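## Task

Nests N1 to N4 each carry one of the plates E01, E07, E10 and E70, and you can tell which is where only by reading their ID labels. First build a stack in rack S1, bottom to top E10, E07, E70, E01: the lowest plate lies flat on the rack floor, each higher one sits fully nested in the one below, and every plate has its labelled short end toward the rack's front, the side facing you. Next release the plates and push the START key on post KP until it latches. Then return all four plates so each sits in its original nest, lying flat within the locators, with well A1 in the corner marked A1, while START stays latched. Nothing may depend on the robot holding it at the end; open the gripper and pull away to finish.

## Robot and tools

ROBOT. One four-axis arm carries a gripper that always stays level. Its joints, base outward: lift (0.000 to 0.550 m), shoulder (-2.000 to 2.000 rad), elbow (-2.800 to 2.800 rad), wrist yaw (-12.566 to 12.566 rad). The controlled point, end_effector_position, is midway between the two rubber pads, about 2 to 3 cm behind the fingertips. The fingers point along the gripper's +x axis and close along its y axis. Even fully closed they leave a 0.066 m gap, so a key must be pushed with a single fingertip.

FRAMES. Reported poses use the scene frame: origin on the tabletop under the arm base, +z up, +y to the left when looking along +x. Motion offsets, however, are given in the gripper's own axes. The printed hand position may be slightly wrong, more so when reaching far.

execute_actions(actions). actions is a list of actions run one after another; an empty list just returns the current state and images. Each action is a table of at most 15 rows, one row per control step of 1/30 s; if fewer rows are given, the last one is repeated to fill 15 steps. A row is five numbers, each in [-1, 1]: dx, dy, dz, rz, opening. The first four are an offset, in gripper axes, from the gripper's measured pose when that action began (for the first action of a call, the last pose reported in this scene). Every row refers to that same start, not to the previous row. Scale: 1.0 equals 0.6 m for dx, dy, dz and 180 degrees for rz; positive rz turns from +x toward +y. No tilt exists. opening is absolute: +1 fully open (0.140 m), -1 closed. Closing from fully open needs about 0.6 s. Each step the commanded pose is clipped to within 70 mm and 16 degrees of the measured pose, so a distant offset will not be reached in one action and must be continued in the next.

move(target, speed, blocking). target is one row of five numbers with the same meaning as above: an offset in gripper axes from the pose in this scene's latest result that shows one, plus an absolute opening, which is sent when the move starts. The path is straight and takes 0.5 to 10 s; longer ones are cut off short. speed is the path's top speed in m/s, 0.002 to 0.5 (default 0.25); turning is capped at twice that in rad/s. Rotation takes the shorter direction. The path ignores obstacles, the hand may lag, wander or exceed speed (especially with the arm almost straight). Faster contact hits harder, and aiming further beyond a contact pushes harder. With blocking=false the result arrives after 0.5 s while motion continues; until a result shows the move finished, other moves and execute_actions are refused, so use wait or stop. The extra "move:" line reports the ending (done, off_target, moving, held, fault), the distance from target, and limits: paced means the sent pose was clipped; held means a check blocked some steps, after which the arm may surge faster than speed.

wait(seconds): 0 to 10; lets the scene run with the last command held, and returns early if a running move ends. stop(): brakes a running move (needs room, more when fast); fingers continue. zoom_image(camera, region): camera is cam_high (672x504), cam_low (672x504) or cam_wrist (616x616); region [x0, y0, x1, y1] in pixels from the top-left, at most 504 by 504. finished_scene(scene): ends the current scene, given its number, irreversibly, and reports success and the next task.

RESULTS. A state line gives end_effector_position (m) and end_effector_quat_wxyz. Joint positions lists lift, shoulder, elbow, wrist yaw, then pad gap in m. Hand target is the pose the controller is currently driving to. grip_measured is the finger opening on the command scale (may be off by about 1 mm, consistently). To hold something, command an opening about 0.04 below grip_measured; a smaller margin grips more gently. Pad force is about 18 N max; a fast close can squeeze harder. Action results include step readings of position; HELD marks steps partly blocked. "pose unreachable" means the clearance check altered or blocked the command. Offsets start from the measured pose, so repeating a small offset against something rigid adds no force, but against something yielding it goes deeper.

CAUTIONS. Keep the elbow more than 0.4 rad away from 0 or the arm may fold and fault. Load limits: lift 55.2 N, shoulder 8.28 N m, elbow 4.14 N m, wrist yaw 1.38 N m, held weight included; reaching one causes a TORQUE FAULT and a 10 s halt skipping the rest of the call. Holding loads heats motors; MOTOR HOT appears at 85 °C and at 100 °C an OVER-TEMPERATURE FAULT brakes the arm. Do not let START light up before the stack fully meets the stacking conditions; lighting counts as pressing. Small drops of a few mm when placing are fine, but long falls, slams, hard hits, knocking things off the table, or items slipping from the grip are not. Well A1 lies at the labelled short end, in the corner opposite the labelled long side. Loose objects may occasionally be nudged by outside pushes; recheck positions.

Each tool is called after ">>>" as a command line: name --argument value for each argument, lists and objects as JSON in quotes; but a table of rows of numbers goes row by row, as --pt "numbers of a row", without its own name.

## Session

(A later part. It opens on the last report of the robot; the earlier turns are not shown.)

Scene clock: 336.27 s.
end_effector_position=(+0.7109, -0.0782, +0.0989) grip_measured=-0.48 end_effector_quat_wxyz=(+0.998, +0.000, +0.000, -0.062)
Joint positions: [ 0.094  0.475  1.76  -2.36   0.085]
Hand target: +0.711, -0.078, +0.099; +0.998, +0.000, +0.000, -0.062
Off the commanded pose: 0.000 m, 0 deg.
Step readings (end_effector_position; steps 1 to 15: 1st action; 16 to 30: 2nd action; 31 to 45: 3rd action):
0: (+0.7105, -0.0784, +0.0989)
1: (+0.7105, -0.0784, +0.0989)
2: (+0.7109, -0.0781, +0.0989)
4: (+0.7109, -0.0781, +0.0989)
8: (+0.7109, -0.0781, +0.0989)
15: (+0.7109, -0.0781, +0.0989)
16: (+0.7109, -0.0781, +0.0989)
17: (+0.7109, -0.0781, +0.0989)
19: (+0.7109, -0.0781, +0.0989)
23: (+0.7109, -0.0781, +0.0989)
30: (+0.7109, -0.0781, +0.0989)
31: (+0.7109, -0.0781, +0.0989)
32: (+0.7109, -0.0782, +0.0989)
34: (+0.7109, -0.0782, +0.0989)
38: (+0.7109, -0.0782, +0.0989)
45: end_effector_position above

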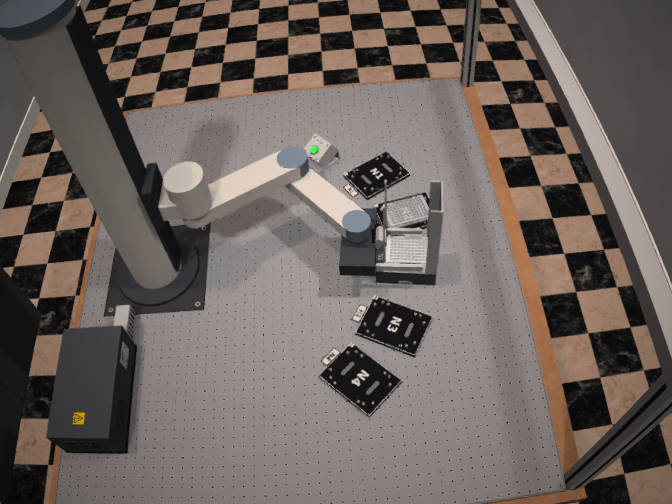

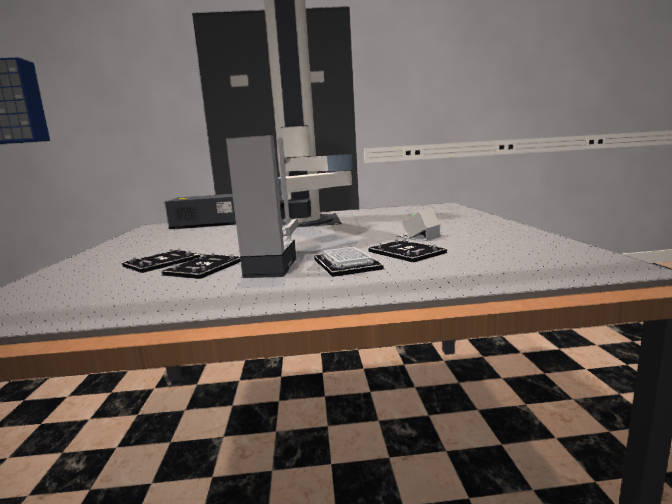

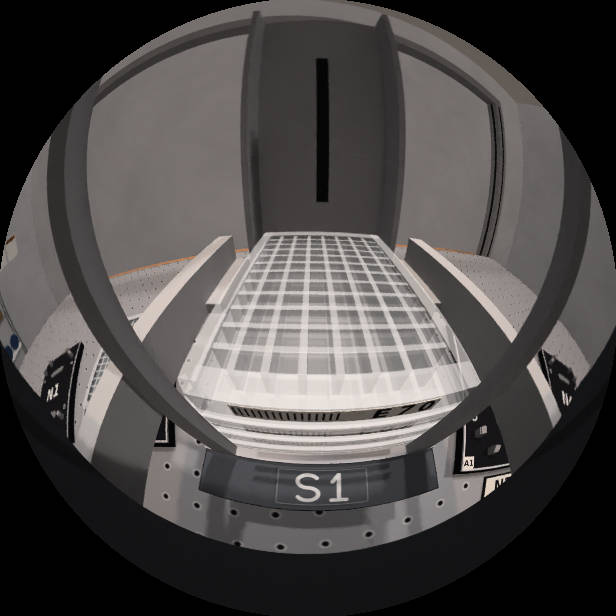

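>>> move --target '[0.0004,0.0003,-0.015,0,-0.51]' --speed 0.01

>>> execute_actions --actions '[[[0,0,0,0,0]],[[0,0,0.03,0,0]]]'

>>> move --target '[-0.25,0,0.059,0,0]'

>>> move --target '[-0.0323,0.2094,0,0.1111,0]'

>>> move --target '[0.26,0,0,0,0]'

Scene clock: 351.10 s.
end_effector_position=(+0.6497, -0.2479, +0.0323) grip_measured=-0.47 end_effector_quat_wxyz=(+0.972, +0.000, +0.000, -0.235)
Joint positions: [ 0.027  0.16   1.723 -2.358  0.085]
Hand target: +0.650, -0.248, +0.032; +0.972, +0.000, +0.000, -0.235
Off the commanded pose: 0.000 m, 0 deg.
move: done

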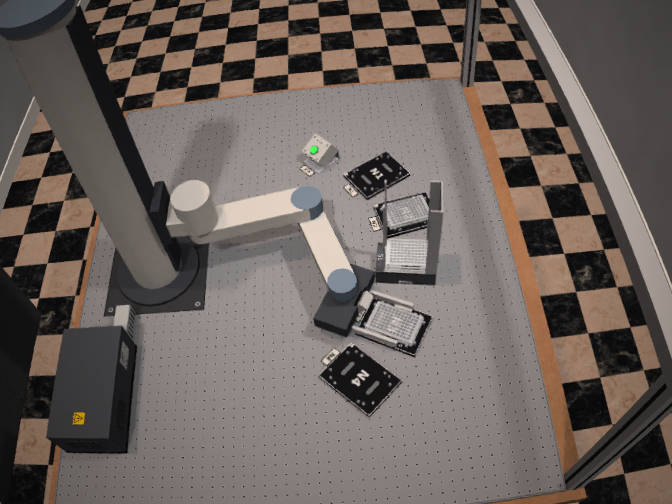

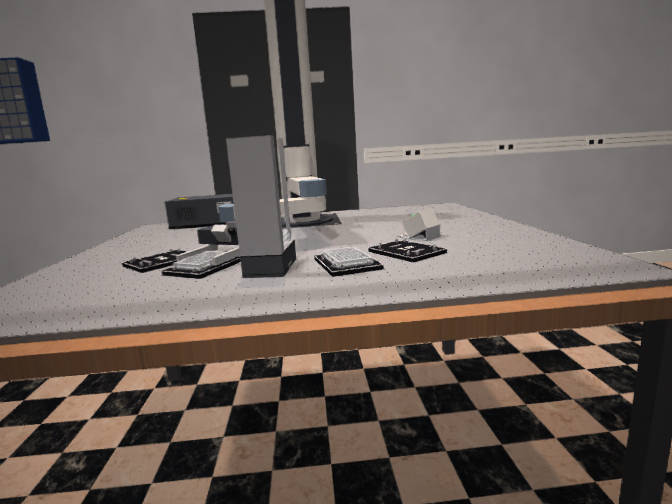

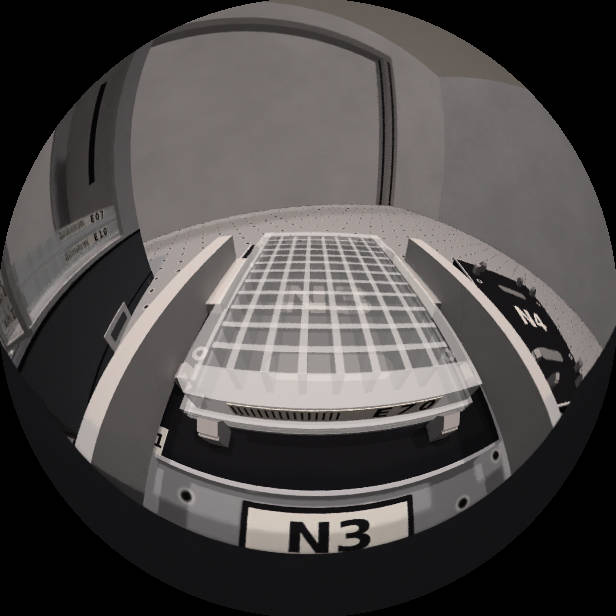

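Scene clock: 352.10 s.
end_effector_position=(+0.6497, -0.2479, +0.0504) grip_measured=+0.00 end_effector_quat_wxyz=(+0.972, +0.000, +0.000, -0.235)
Joint positions: [ 0.045  0.16   1.723 -2.358  0.103]
Hand target: +0.650, -0.248, +0.050; +0.972, +0.000, +0.000, -0.235
Off the commanded pose: 0.000 m, 0 deg.
Step readings (end_effector_position; steps 1 to 15: 1st action; 16 to 30: 2nd action):
0: (+0.6497, -0.2479, +0.0323)
1: (+0.6497, -0.2479, +0.0323)
2: (+0.6496, -0.2479, +0.0323)
4: (+0.6496, -0.2479, +0.0323)
8: (+0.6496, -0.2479, +0.0323)
15: (+0.6496, -0.2479, +0.0323)
16: (+0.6496, -0.2479, +0.0323)
17: (+0.6497, -0.2479, +0.0331)
19: (+0.6497, -0.2479, +0.0403)
23: (+0.6497, -0.2479, +0.0506)
30: end_effector_position above

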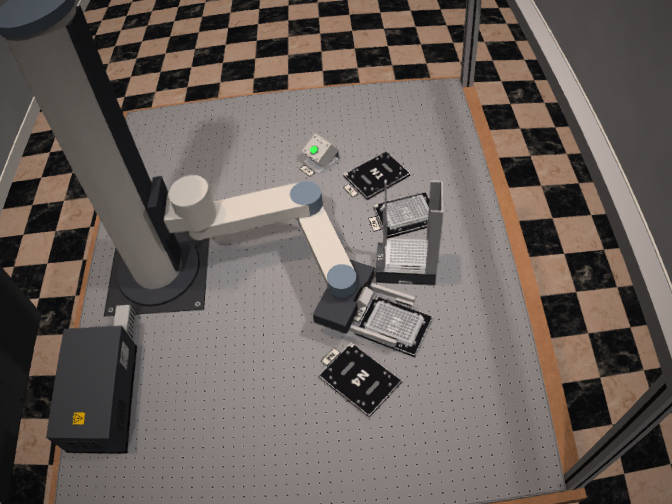

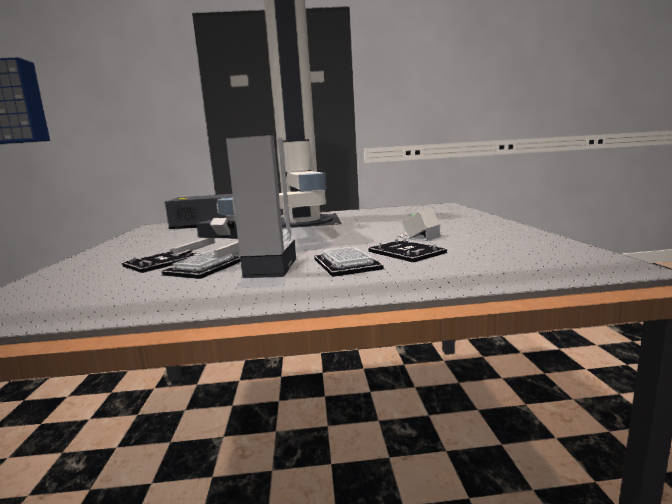

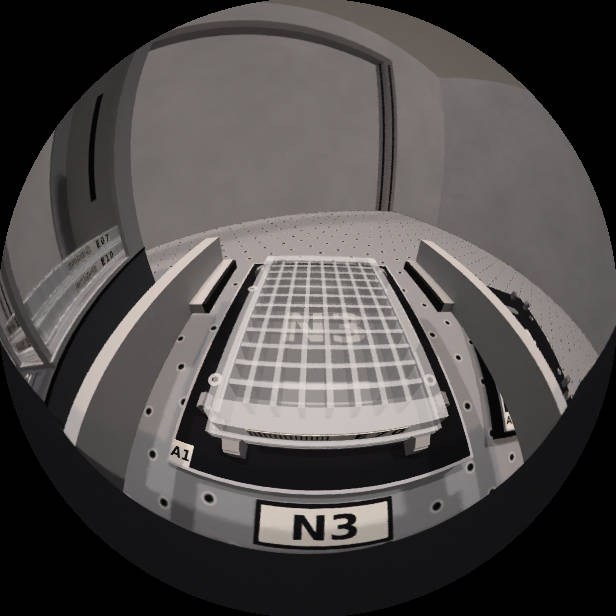

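Scene clock: 353.13 s.
end_effector_position=(+0.5162, -0.1793, +0.0858) grip_measured=+0.00 end_effector_quat_wxyz=(+0.972, +0.000, +0.000, -0.235)
Joint positions: [ 0.081  0.451  0.972 -1.899  0.103]
Hand target: +0.516, -0.179, +0.086; +0.972, +0.000, +0.000, -0.235
Off the commanded pose: 0.000 m, 0 deg.
move: done

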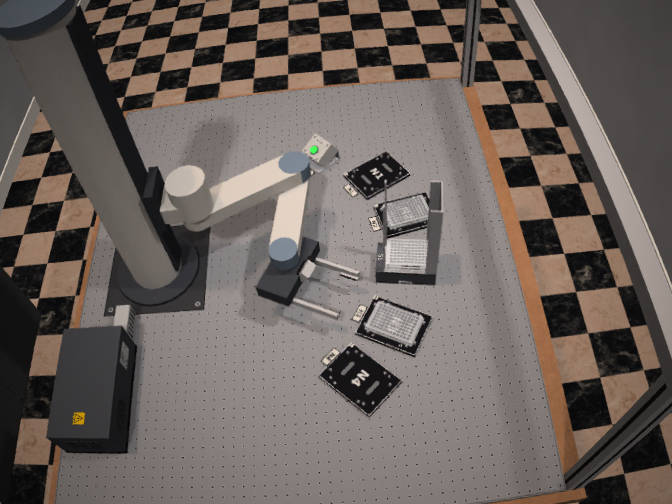

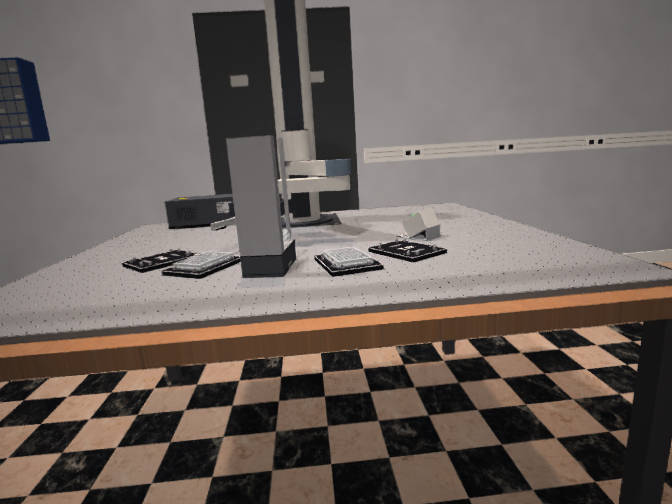

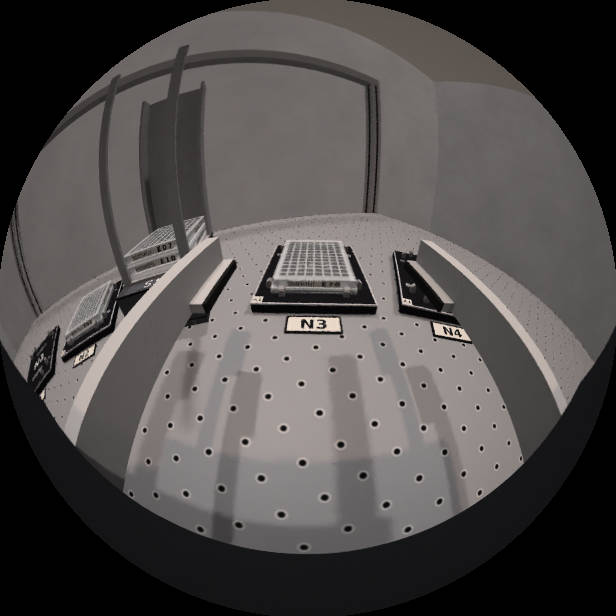

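Scene clock: 354.17 s.
end_effector_position=(+0.5566, -0.0586, +0.0858) grip_measured=+0.00 end_effector_quat_wxyz=(+0.998, +0.000, +0.000, -0.063)
Joint positions: [ 0.081  0.772  0.975 -1.872  0.103]
Hand target: +0.557, -0.059, +0.086; +0.998, +0.000, +0.000, -0.063
Off the commanded pose: 0.000 m, 0 deg.
move: done

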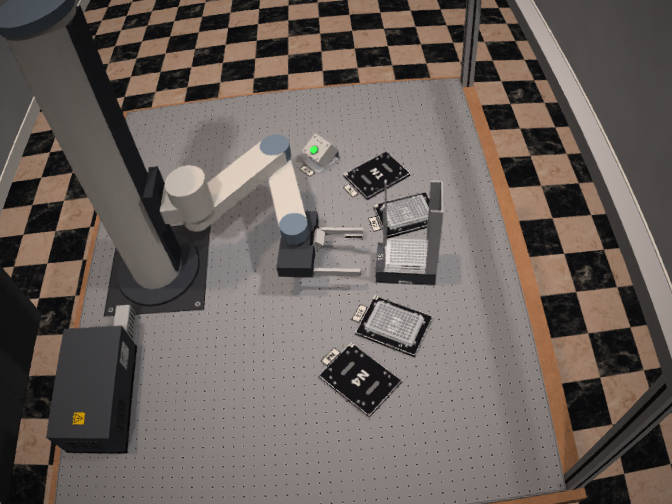

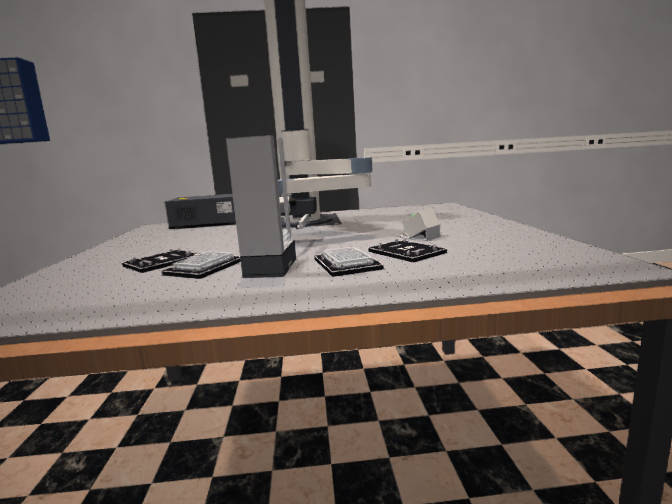

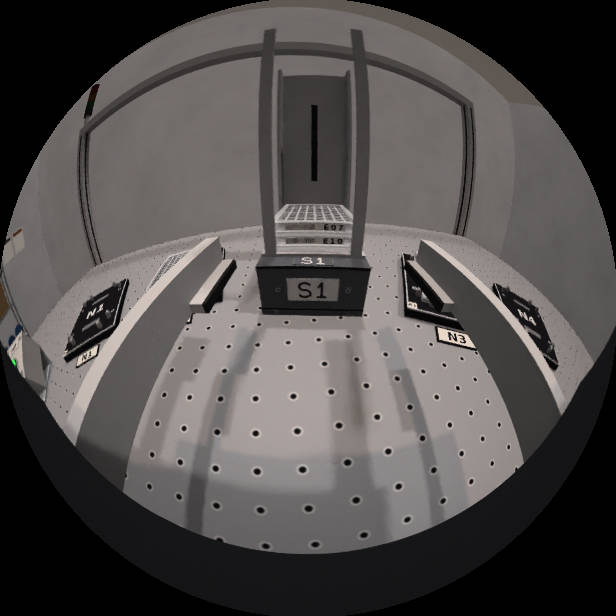

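Scene clock: 355.23 s.
end_effector_position=(+0.7114, -0.0782, +0.0858) grip_measured=+0.00 end_effector_quat_wxyz=(+0.998, +0.000, +0.000, -0.063)
Joint positions: [ 0.081  0.475  1.763 -2.363  0.103]
Hand target: +0.711, -0.078, +0.086; +0.998, +0.000, +0.000, -0.063
Off the commanded pose: 0.000 m, 0 deg.
move: done

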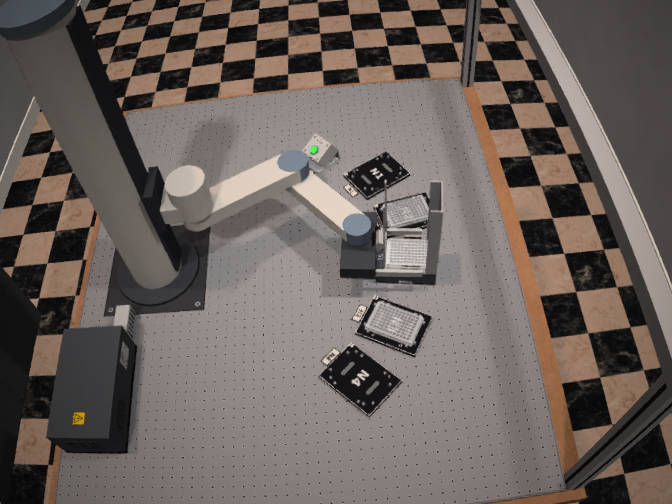

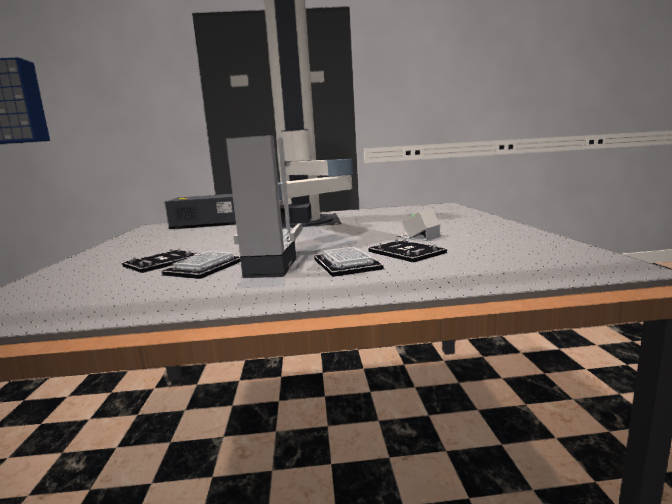

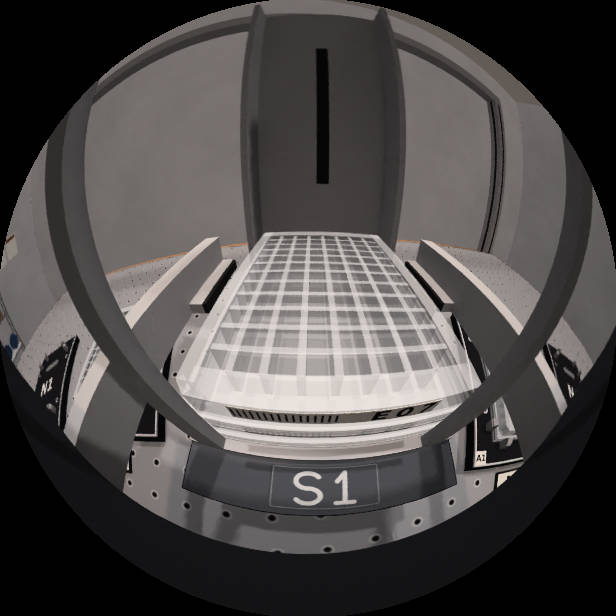

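>>> execute_actions --actions '[[[-0.0008,0.0002,0,0,-0.4]],[[0,0,0,0,-0.51]]]'

>>> move --target '[0,0,0.414,0,-0.51]'

>>> move --target '[-0.1986,-0.5449,0,-0.2024,-0.51]' --speed 0.3

>>> move --target '[0,0,-0.488,0,-0.51]' --speed 0.35

Scene clock: 362.27 s.
end_effector_position=(+0.7109, -0.0781, +0.0858) grip_measured=-0.47 end_effector_quat_wxyz=(+0.998, +0.000, +0.000, -0.063)
Joint positions: [ 0.081  0.476  1.76  -2.362  0.085]
Hand target: +0.711, -0.078, +0.086; +0.998, +0.000, +0.000, -0.063
Off the commanded pose: 0.000 m, 0 deg.
Step readings (end_effector_position; steps 1 to 15: 1st action; 16 to 30: 2nd action):
0: (+0.7114, -0.0782, +0.0858)
1: (+0.7113, -0.0782, +0.0858)
2: (+0.7109, -0.0781, +0.0858)
4: (+0.7109, -0.0781, +0.0858)
8: (+0.7109, -0.0781, +0.0858)
15: (+0.7109, -0.0781, +0.0858)
16: (+0.7109, -0.0781, +0.0858)
17: (+0.7109, -0.0781, +0.0858)
19: (+0.7109, -0.0781, +0.0858)
23: (+0.7109, -0.0781, +0.0858)
30: end_effector_position above

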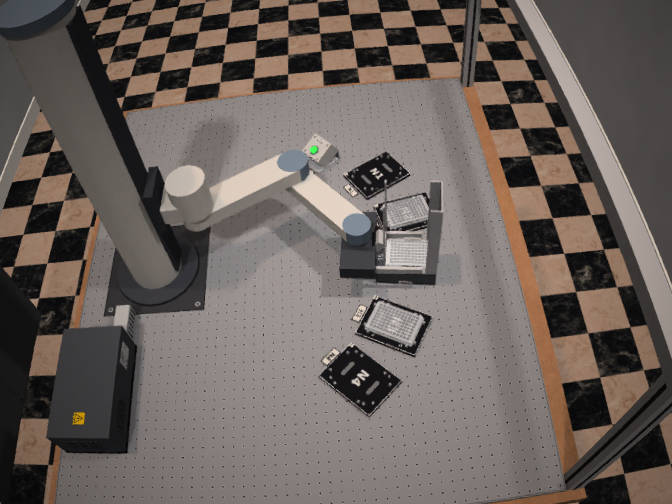

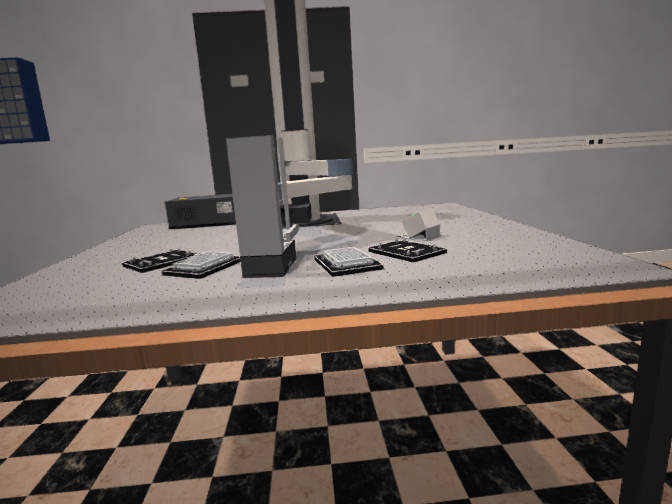

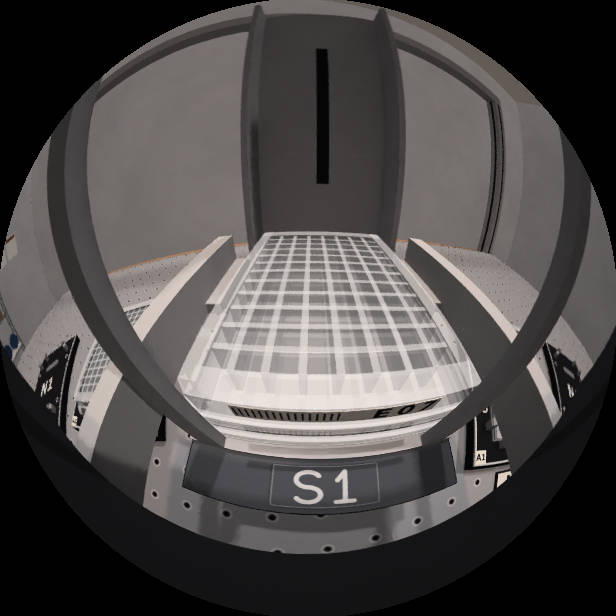

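Scene clock: 363.67 s.
end_effector_position=(+0.7109, -0.0781, +0.3342) grip_measured=-0.47 end_effector_quat_wxyz=(+0.998, +0.000, +0.000, -0.063)
Joint positions: [ 0.329  0.476  1.76  -2.362  0.085]
Hand target: +0.711, -0.078, +0.334; +0.998, +0.000, +0.000, -0.063
Off the commanded pose: 0.000 m, 0 deg.
move: done

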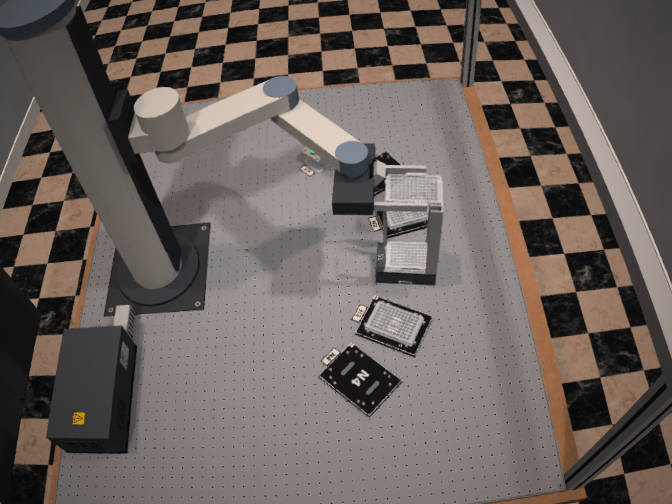

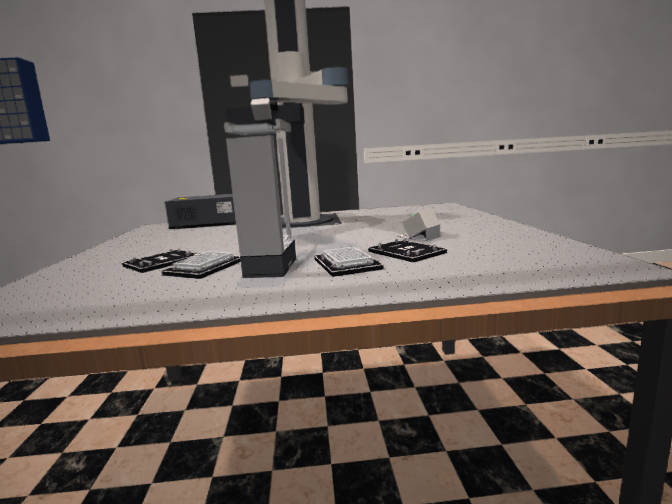

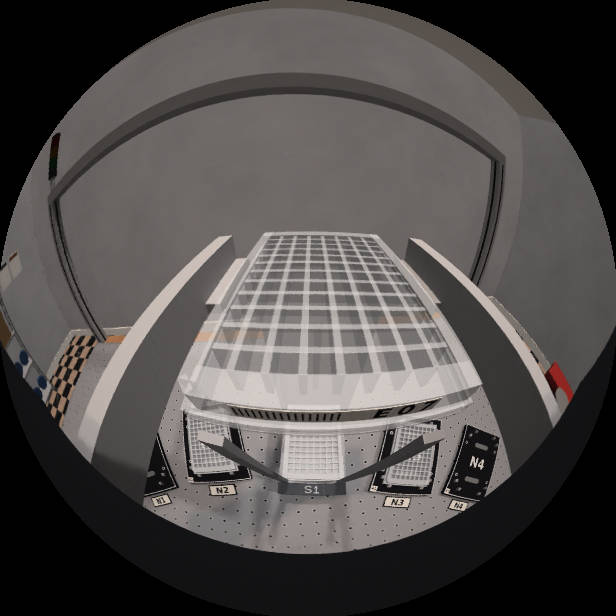

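Scene clock: 365.27 s.
end_effector_position=(+0.5515, -0.3875, +0.3342) grip_measured=-0.47 end_effector_quat_wxyz=(+0.928, +0.000, +0.000, -0.372)
Joint positions: [ 0.329 -0.183  1.753 -2.332  0.085]
Hand target: +0.552, -0.387, +0.334; +0.928, +0.000, +0.000, -0.372
Off the commanded pose: 0.000 m, 0 deg.
move: done

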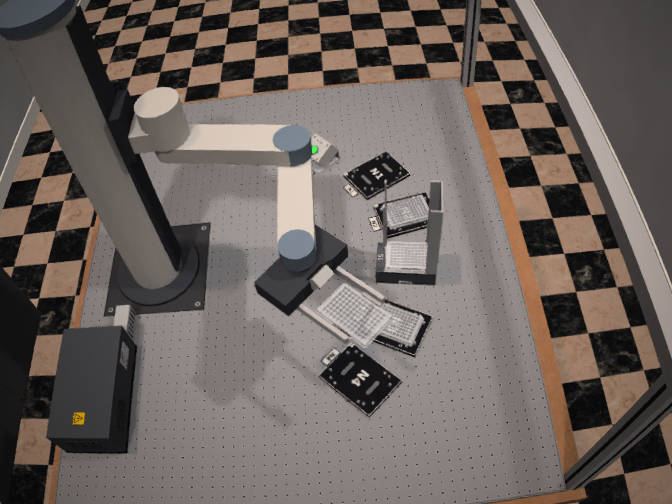

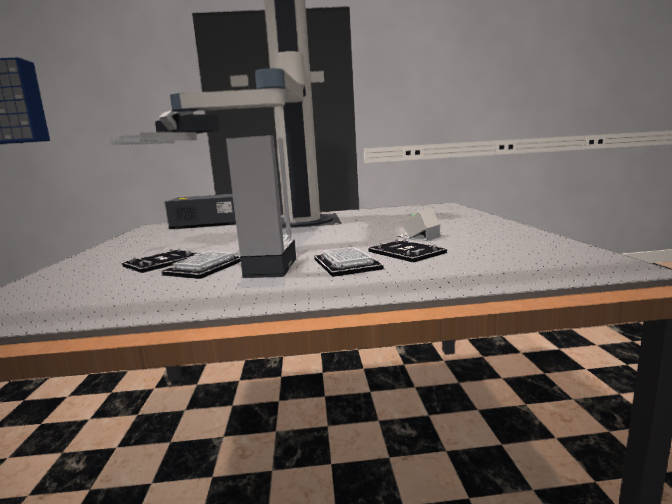

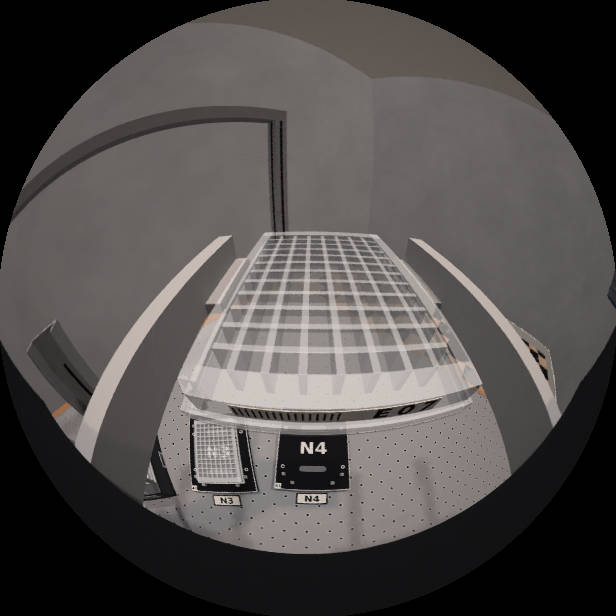

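Scene clock: 366.63 s.
end_effector_position=(+0.5514, -0.3875, +0.0414) grip_measured=-0.47 end_effector_quat_wxyz=(+0.928, +0.000, +0.000, -0.372)
Joint positions: [ 0.036 -0.183  1.753 -2.332  0.085]
Hand target: +0.551, -0.388, +0.041; +0.928, +0.000, +0.000, -0.372
Off the commanded pose: 0.000 m, 0 deg.
move: done

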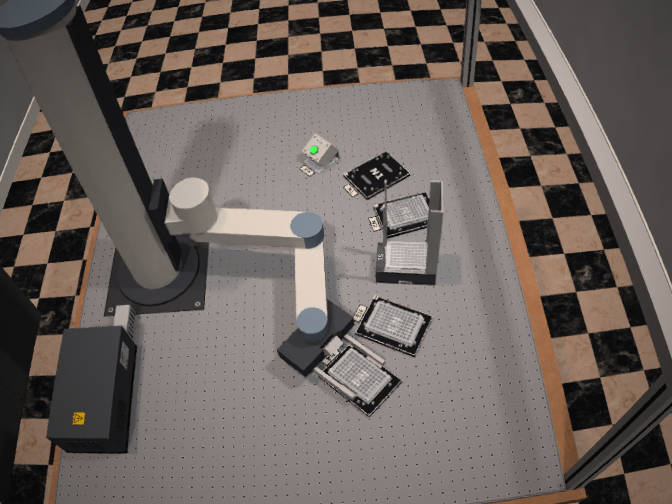

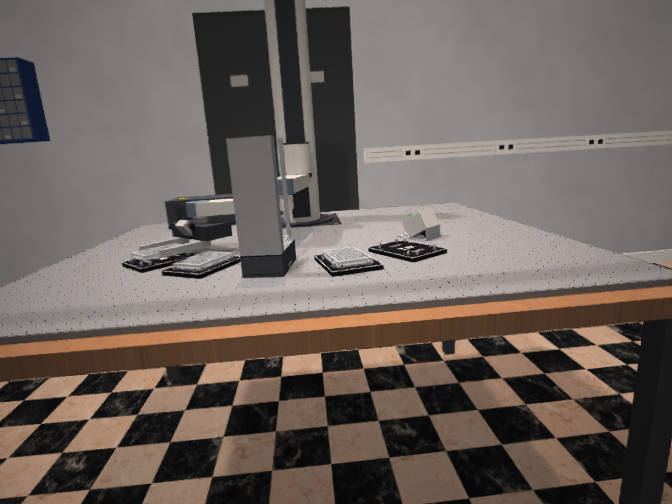

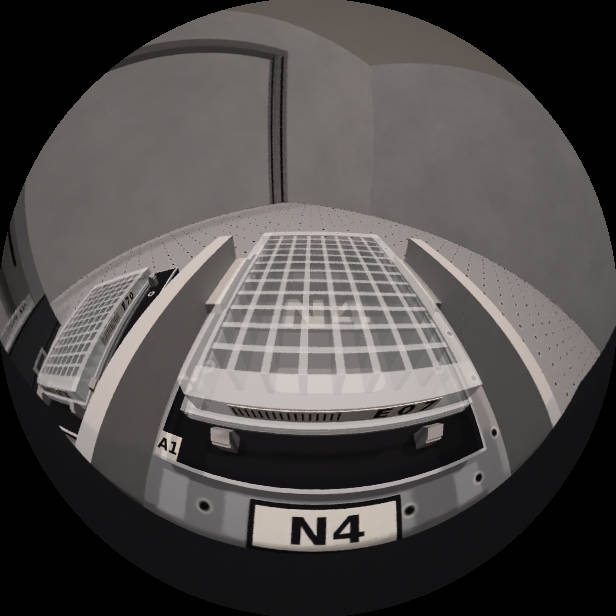

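>>> move --target '[0.0007,0.0004,-0.015,0,-0.51]' --speed 0.01

>>> execute_actions --actions '[[[0,0,0,0,0]],[[0,0,0.068,0,0]]]'

>>> move --target '[-0.3732,0.4013,0,0.203,0]' --speed 0.3

>>> move --target '[0.26,0,0,0,0]'

Scene clock: 372.90 s.
end_effector_position=(+0.5518, -0.3878, +0.0324) grip_measured=-0.47 end_effector_quat_wxyz=(+0.928, +0.000, +0.000, -0.372)
Joint positions: [ 0.027 -0.183  1.755 -2.335  0.085]
Hand target: +0.552, -0.388, +0.032; +0.928, +0.000, +0.000, -0.372
Off the commanded pose: 0.000 m, 0 deg.
move: done

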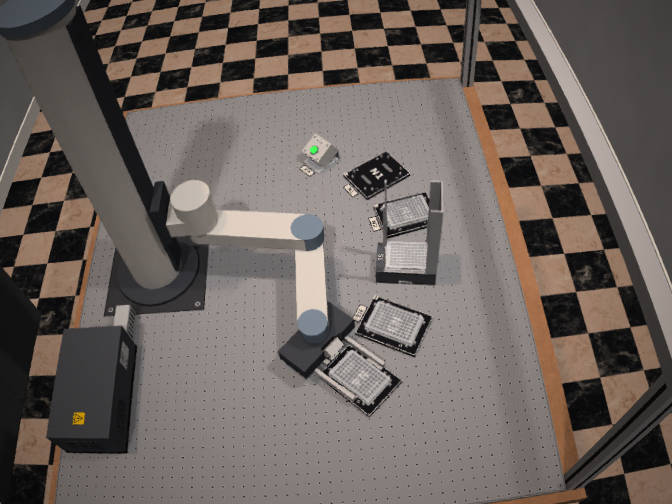

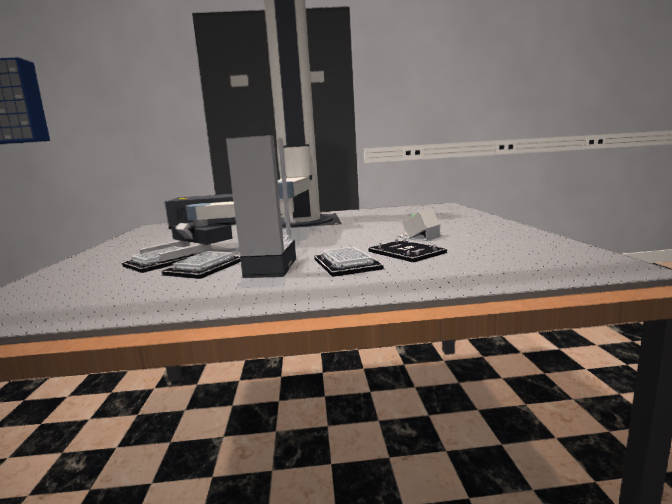

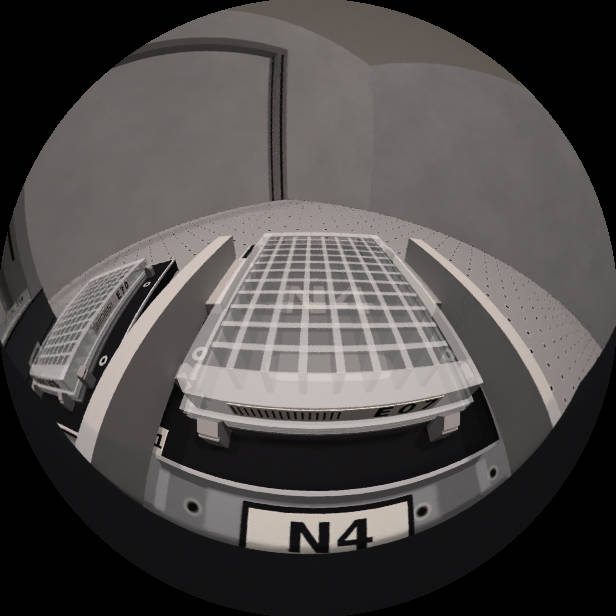

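Scene clock: 373.90 s.
end_effector_position=(+0.5518, -0.3878, +0.0732) grip_measured=+0.00 end_effector_quat_wxyz=(+0.928, +0.000, +0.000, -0.372)
Joint positions: [ 0.068 -0.183  1.755 -2.335  0.103]
Hand target: +0.552, -0.388, +0.073; +0.928, +0.000, +0.000, -0.372
Off the commanded pose: 0.000 m, 0 deg.
Step readings (end_effector_position; steps 1 to 15: 1st action; 16 to 30: 2nd action):
0: (+0.5518, -0.3878, +0.0324)
1: (+0.5518, -0.3878, +0.0324)
2: (+0.5518, -0.3878, +0.0324)
4: (+0.5518, -0.3878, +0.0324)
8: (+0.5518, -0.3878, +0.0324)
15: (+0.5518, -0.3878, +0.0324)
16: (+0.5518, -0.3878, +0.0324)
17: (+0.5518, -0.3878, +0.0332)
19: (+0.5518, -0.3878, +0.0404)
23: (+0.5518, -0.3878, +0.0676)
30: end_effector_position above

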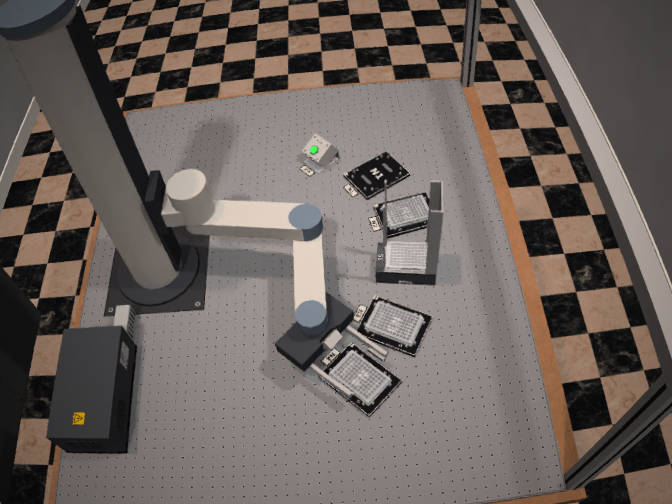

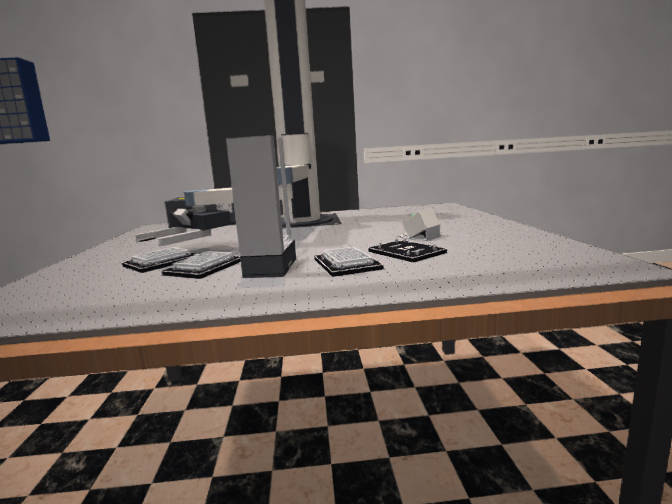

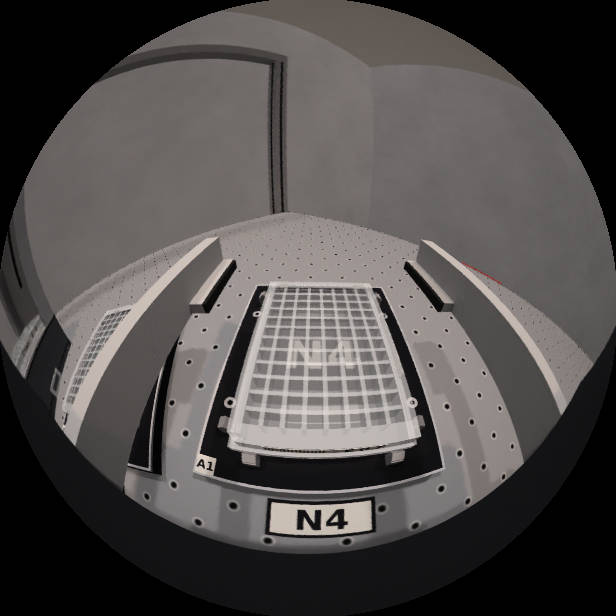

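Scene clock: 375.47 s.
end_effector_position=(+0.5566, -0.0588, +0.0732) grip_measured=+0.00 end_effector_quat_wxyz=(+0.998, +0.000, +0.000, -0.062)
Joint positions: [ 0.068  0.77   0.975 -1.87   0.103]
Hand target: +0.557, -0.059, +0.073; +0.998, +0.000, +0.000, -0.063
Off the commanded pose: 0.000 m, 0 deg.
move: done

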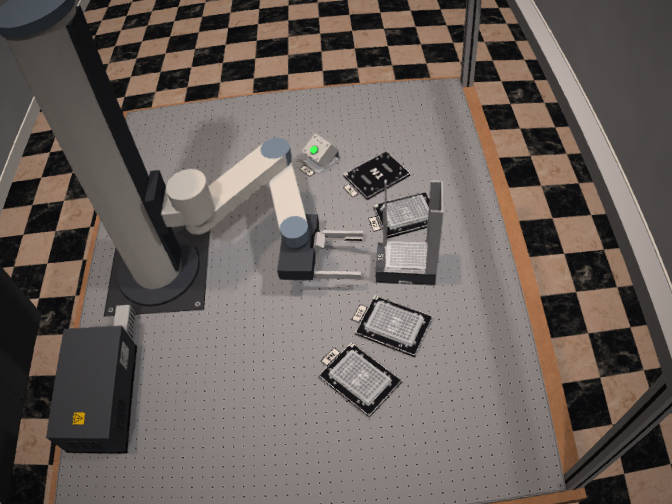

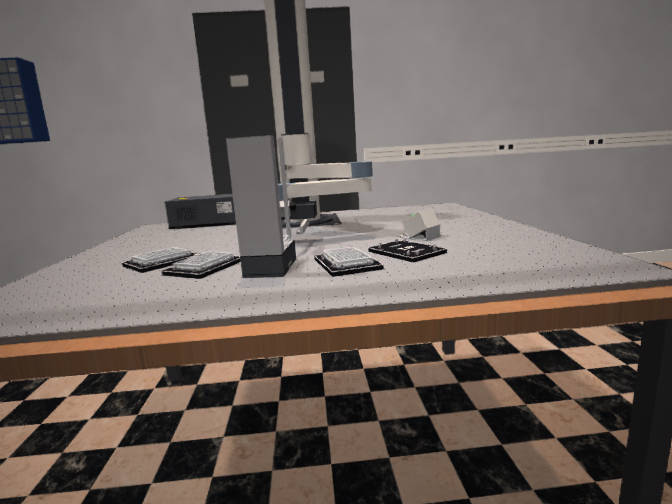

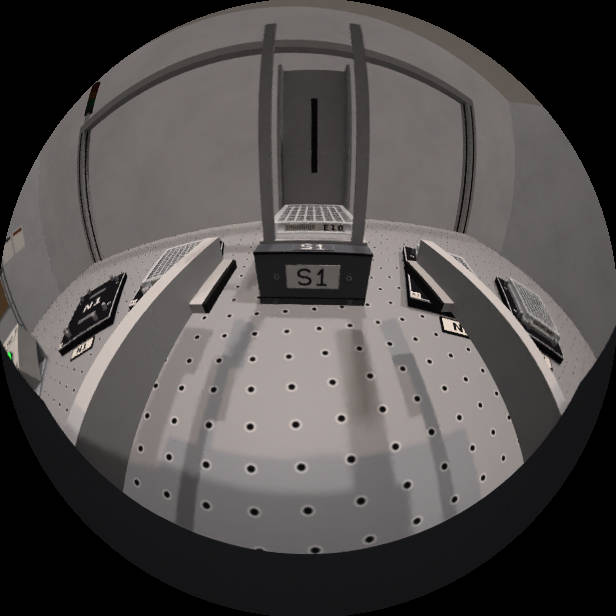

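Scene clock: 376.53 s.
end_effector_position=(+0.7113, -0.0782, +0.0732) grip_measured=+0.00 end_effector_quat_wxyz=(+0.998, +0.000, +0.000, -0.062)
Joint positions: [ 0.068  0.474  1.763 -2.361  0.103]
Hand target: +0.711, -0.078, +0.073; +0.998, +0.000, +0.000, -0.062
Off the commanded pose: 0.000 m, 0 deg.
move: done

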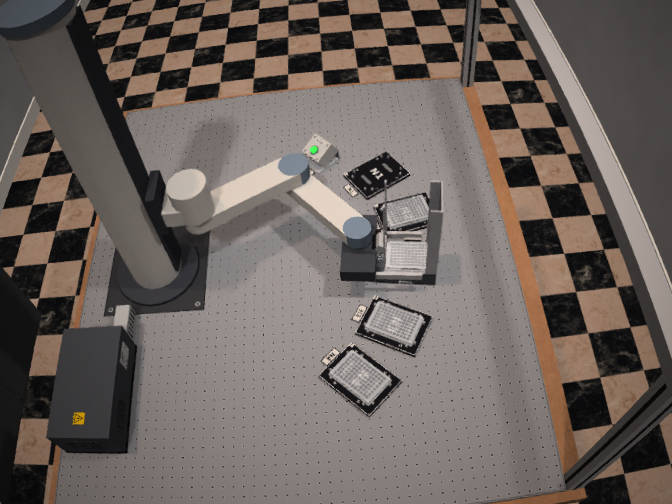

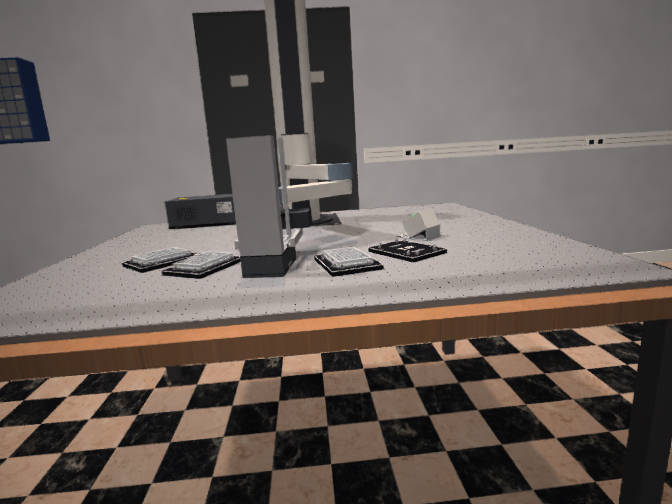

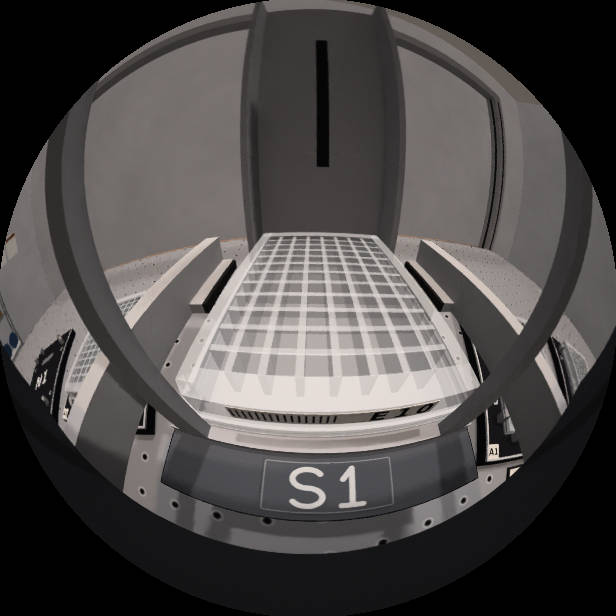

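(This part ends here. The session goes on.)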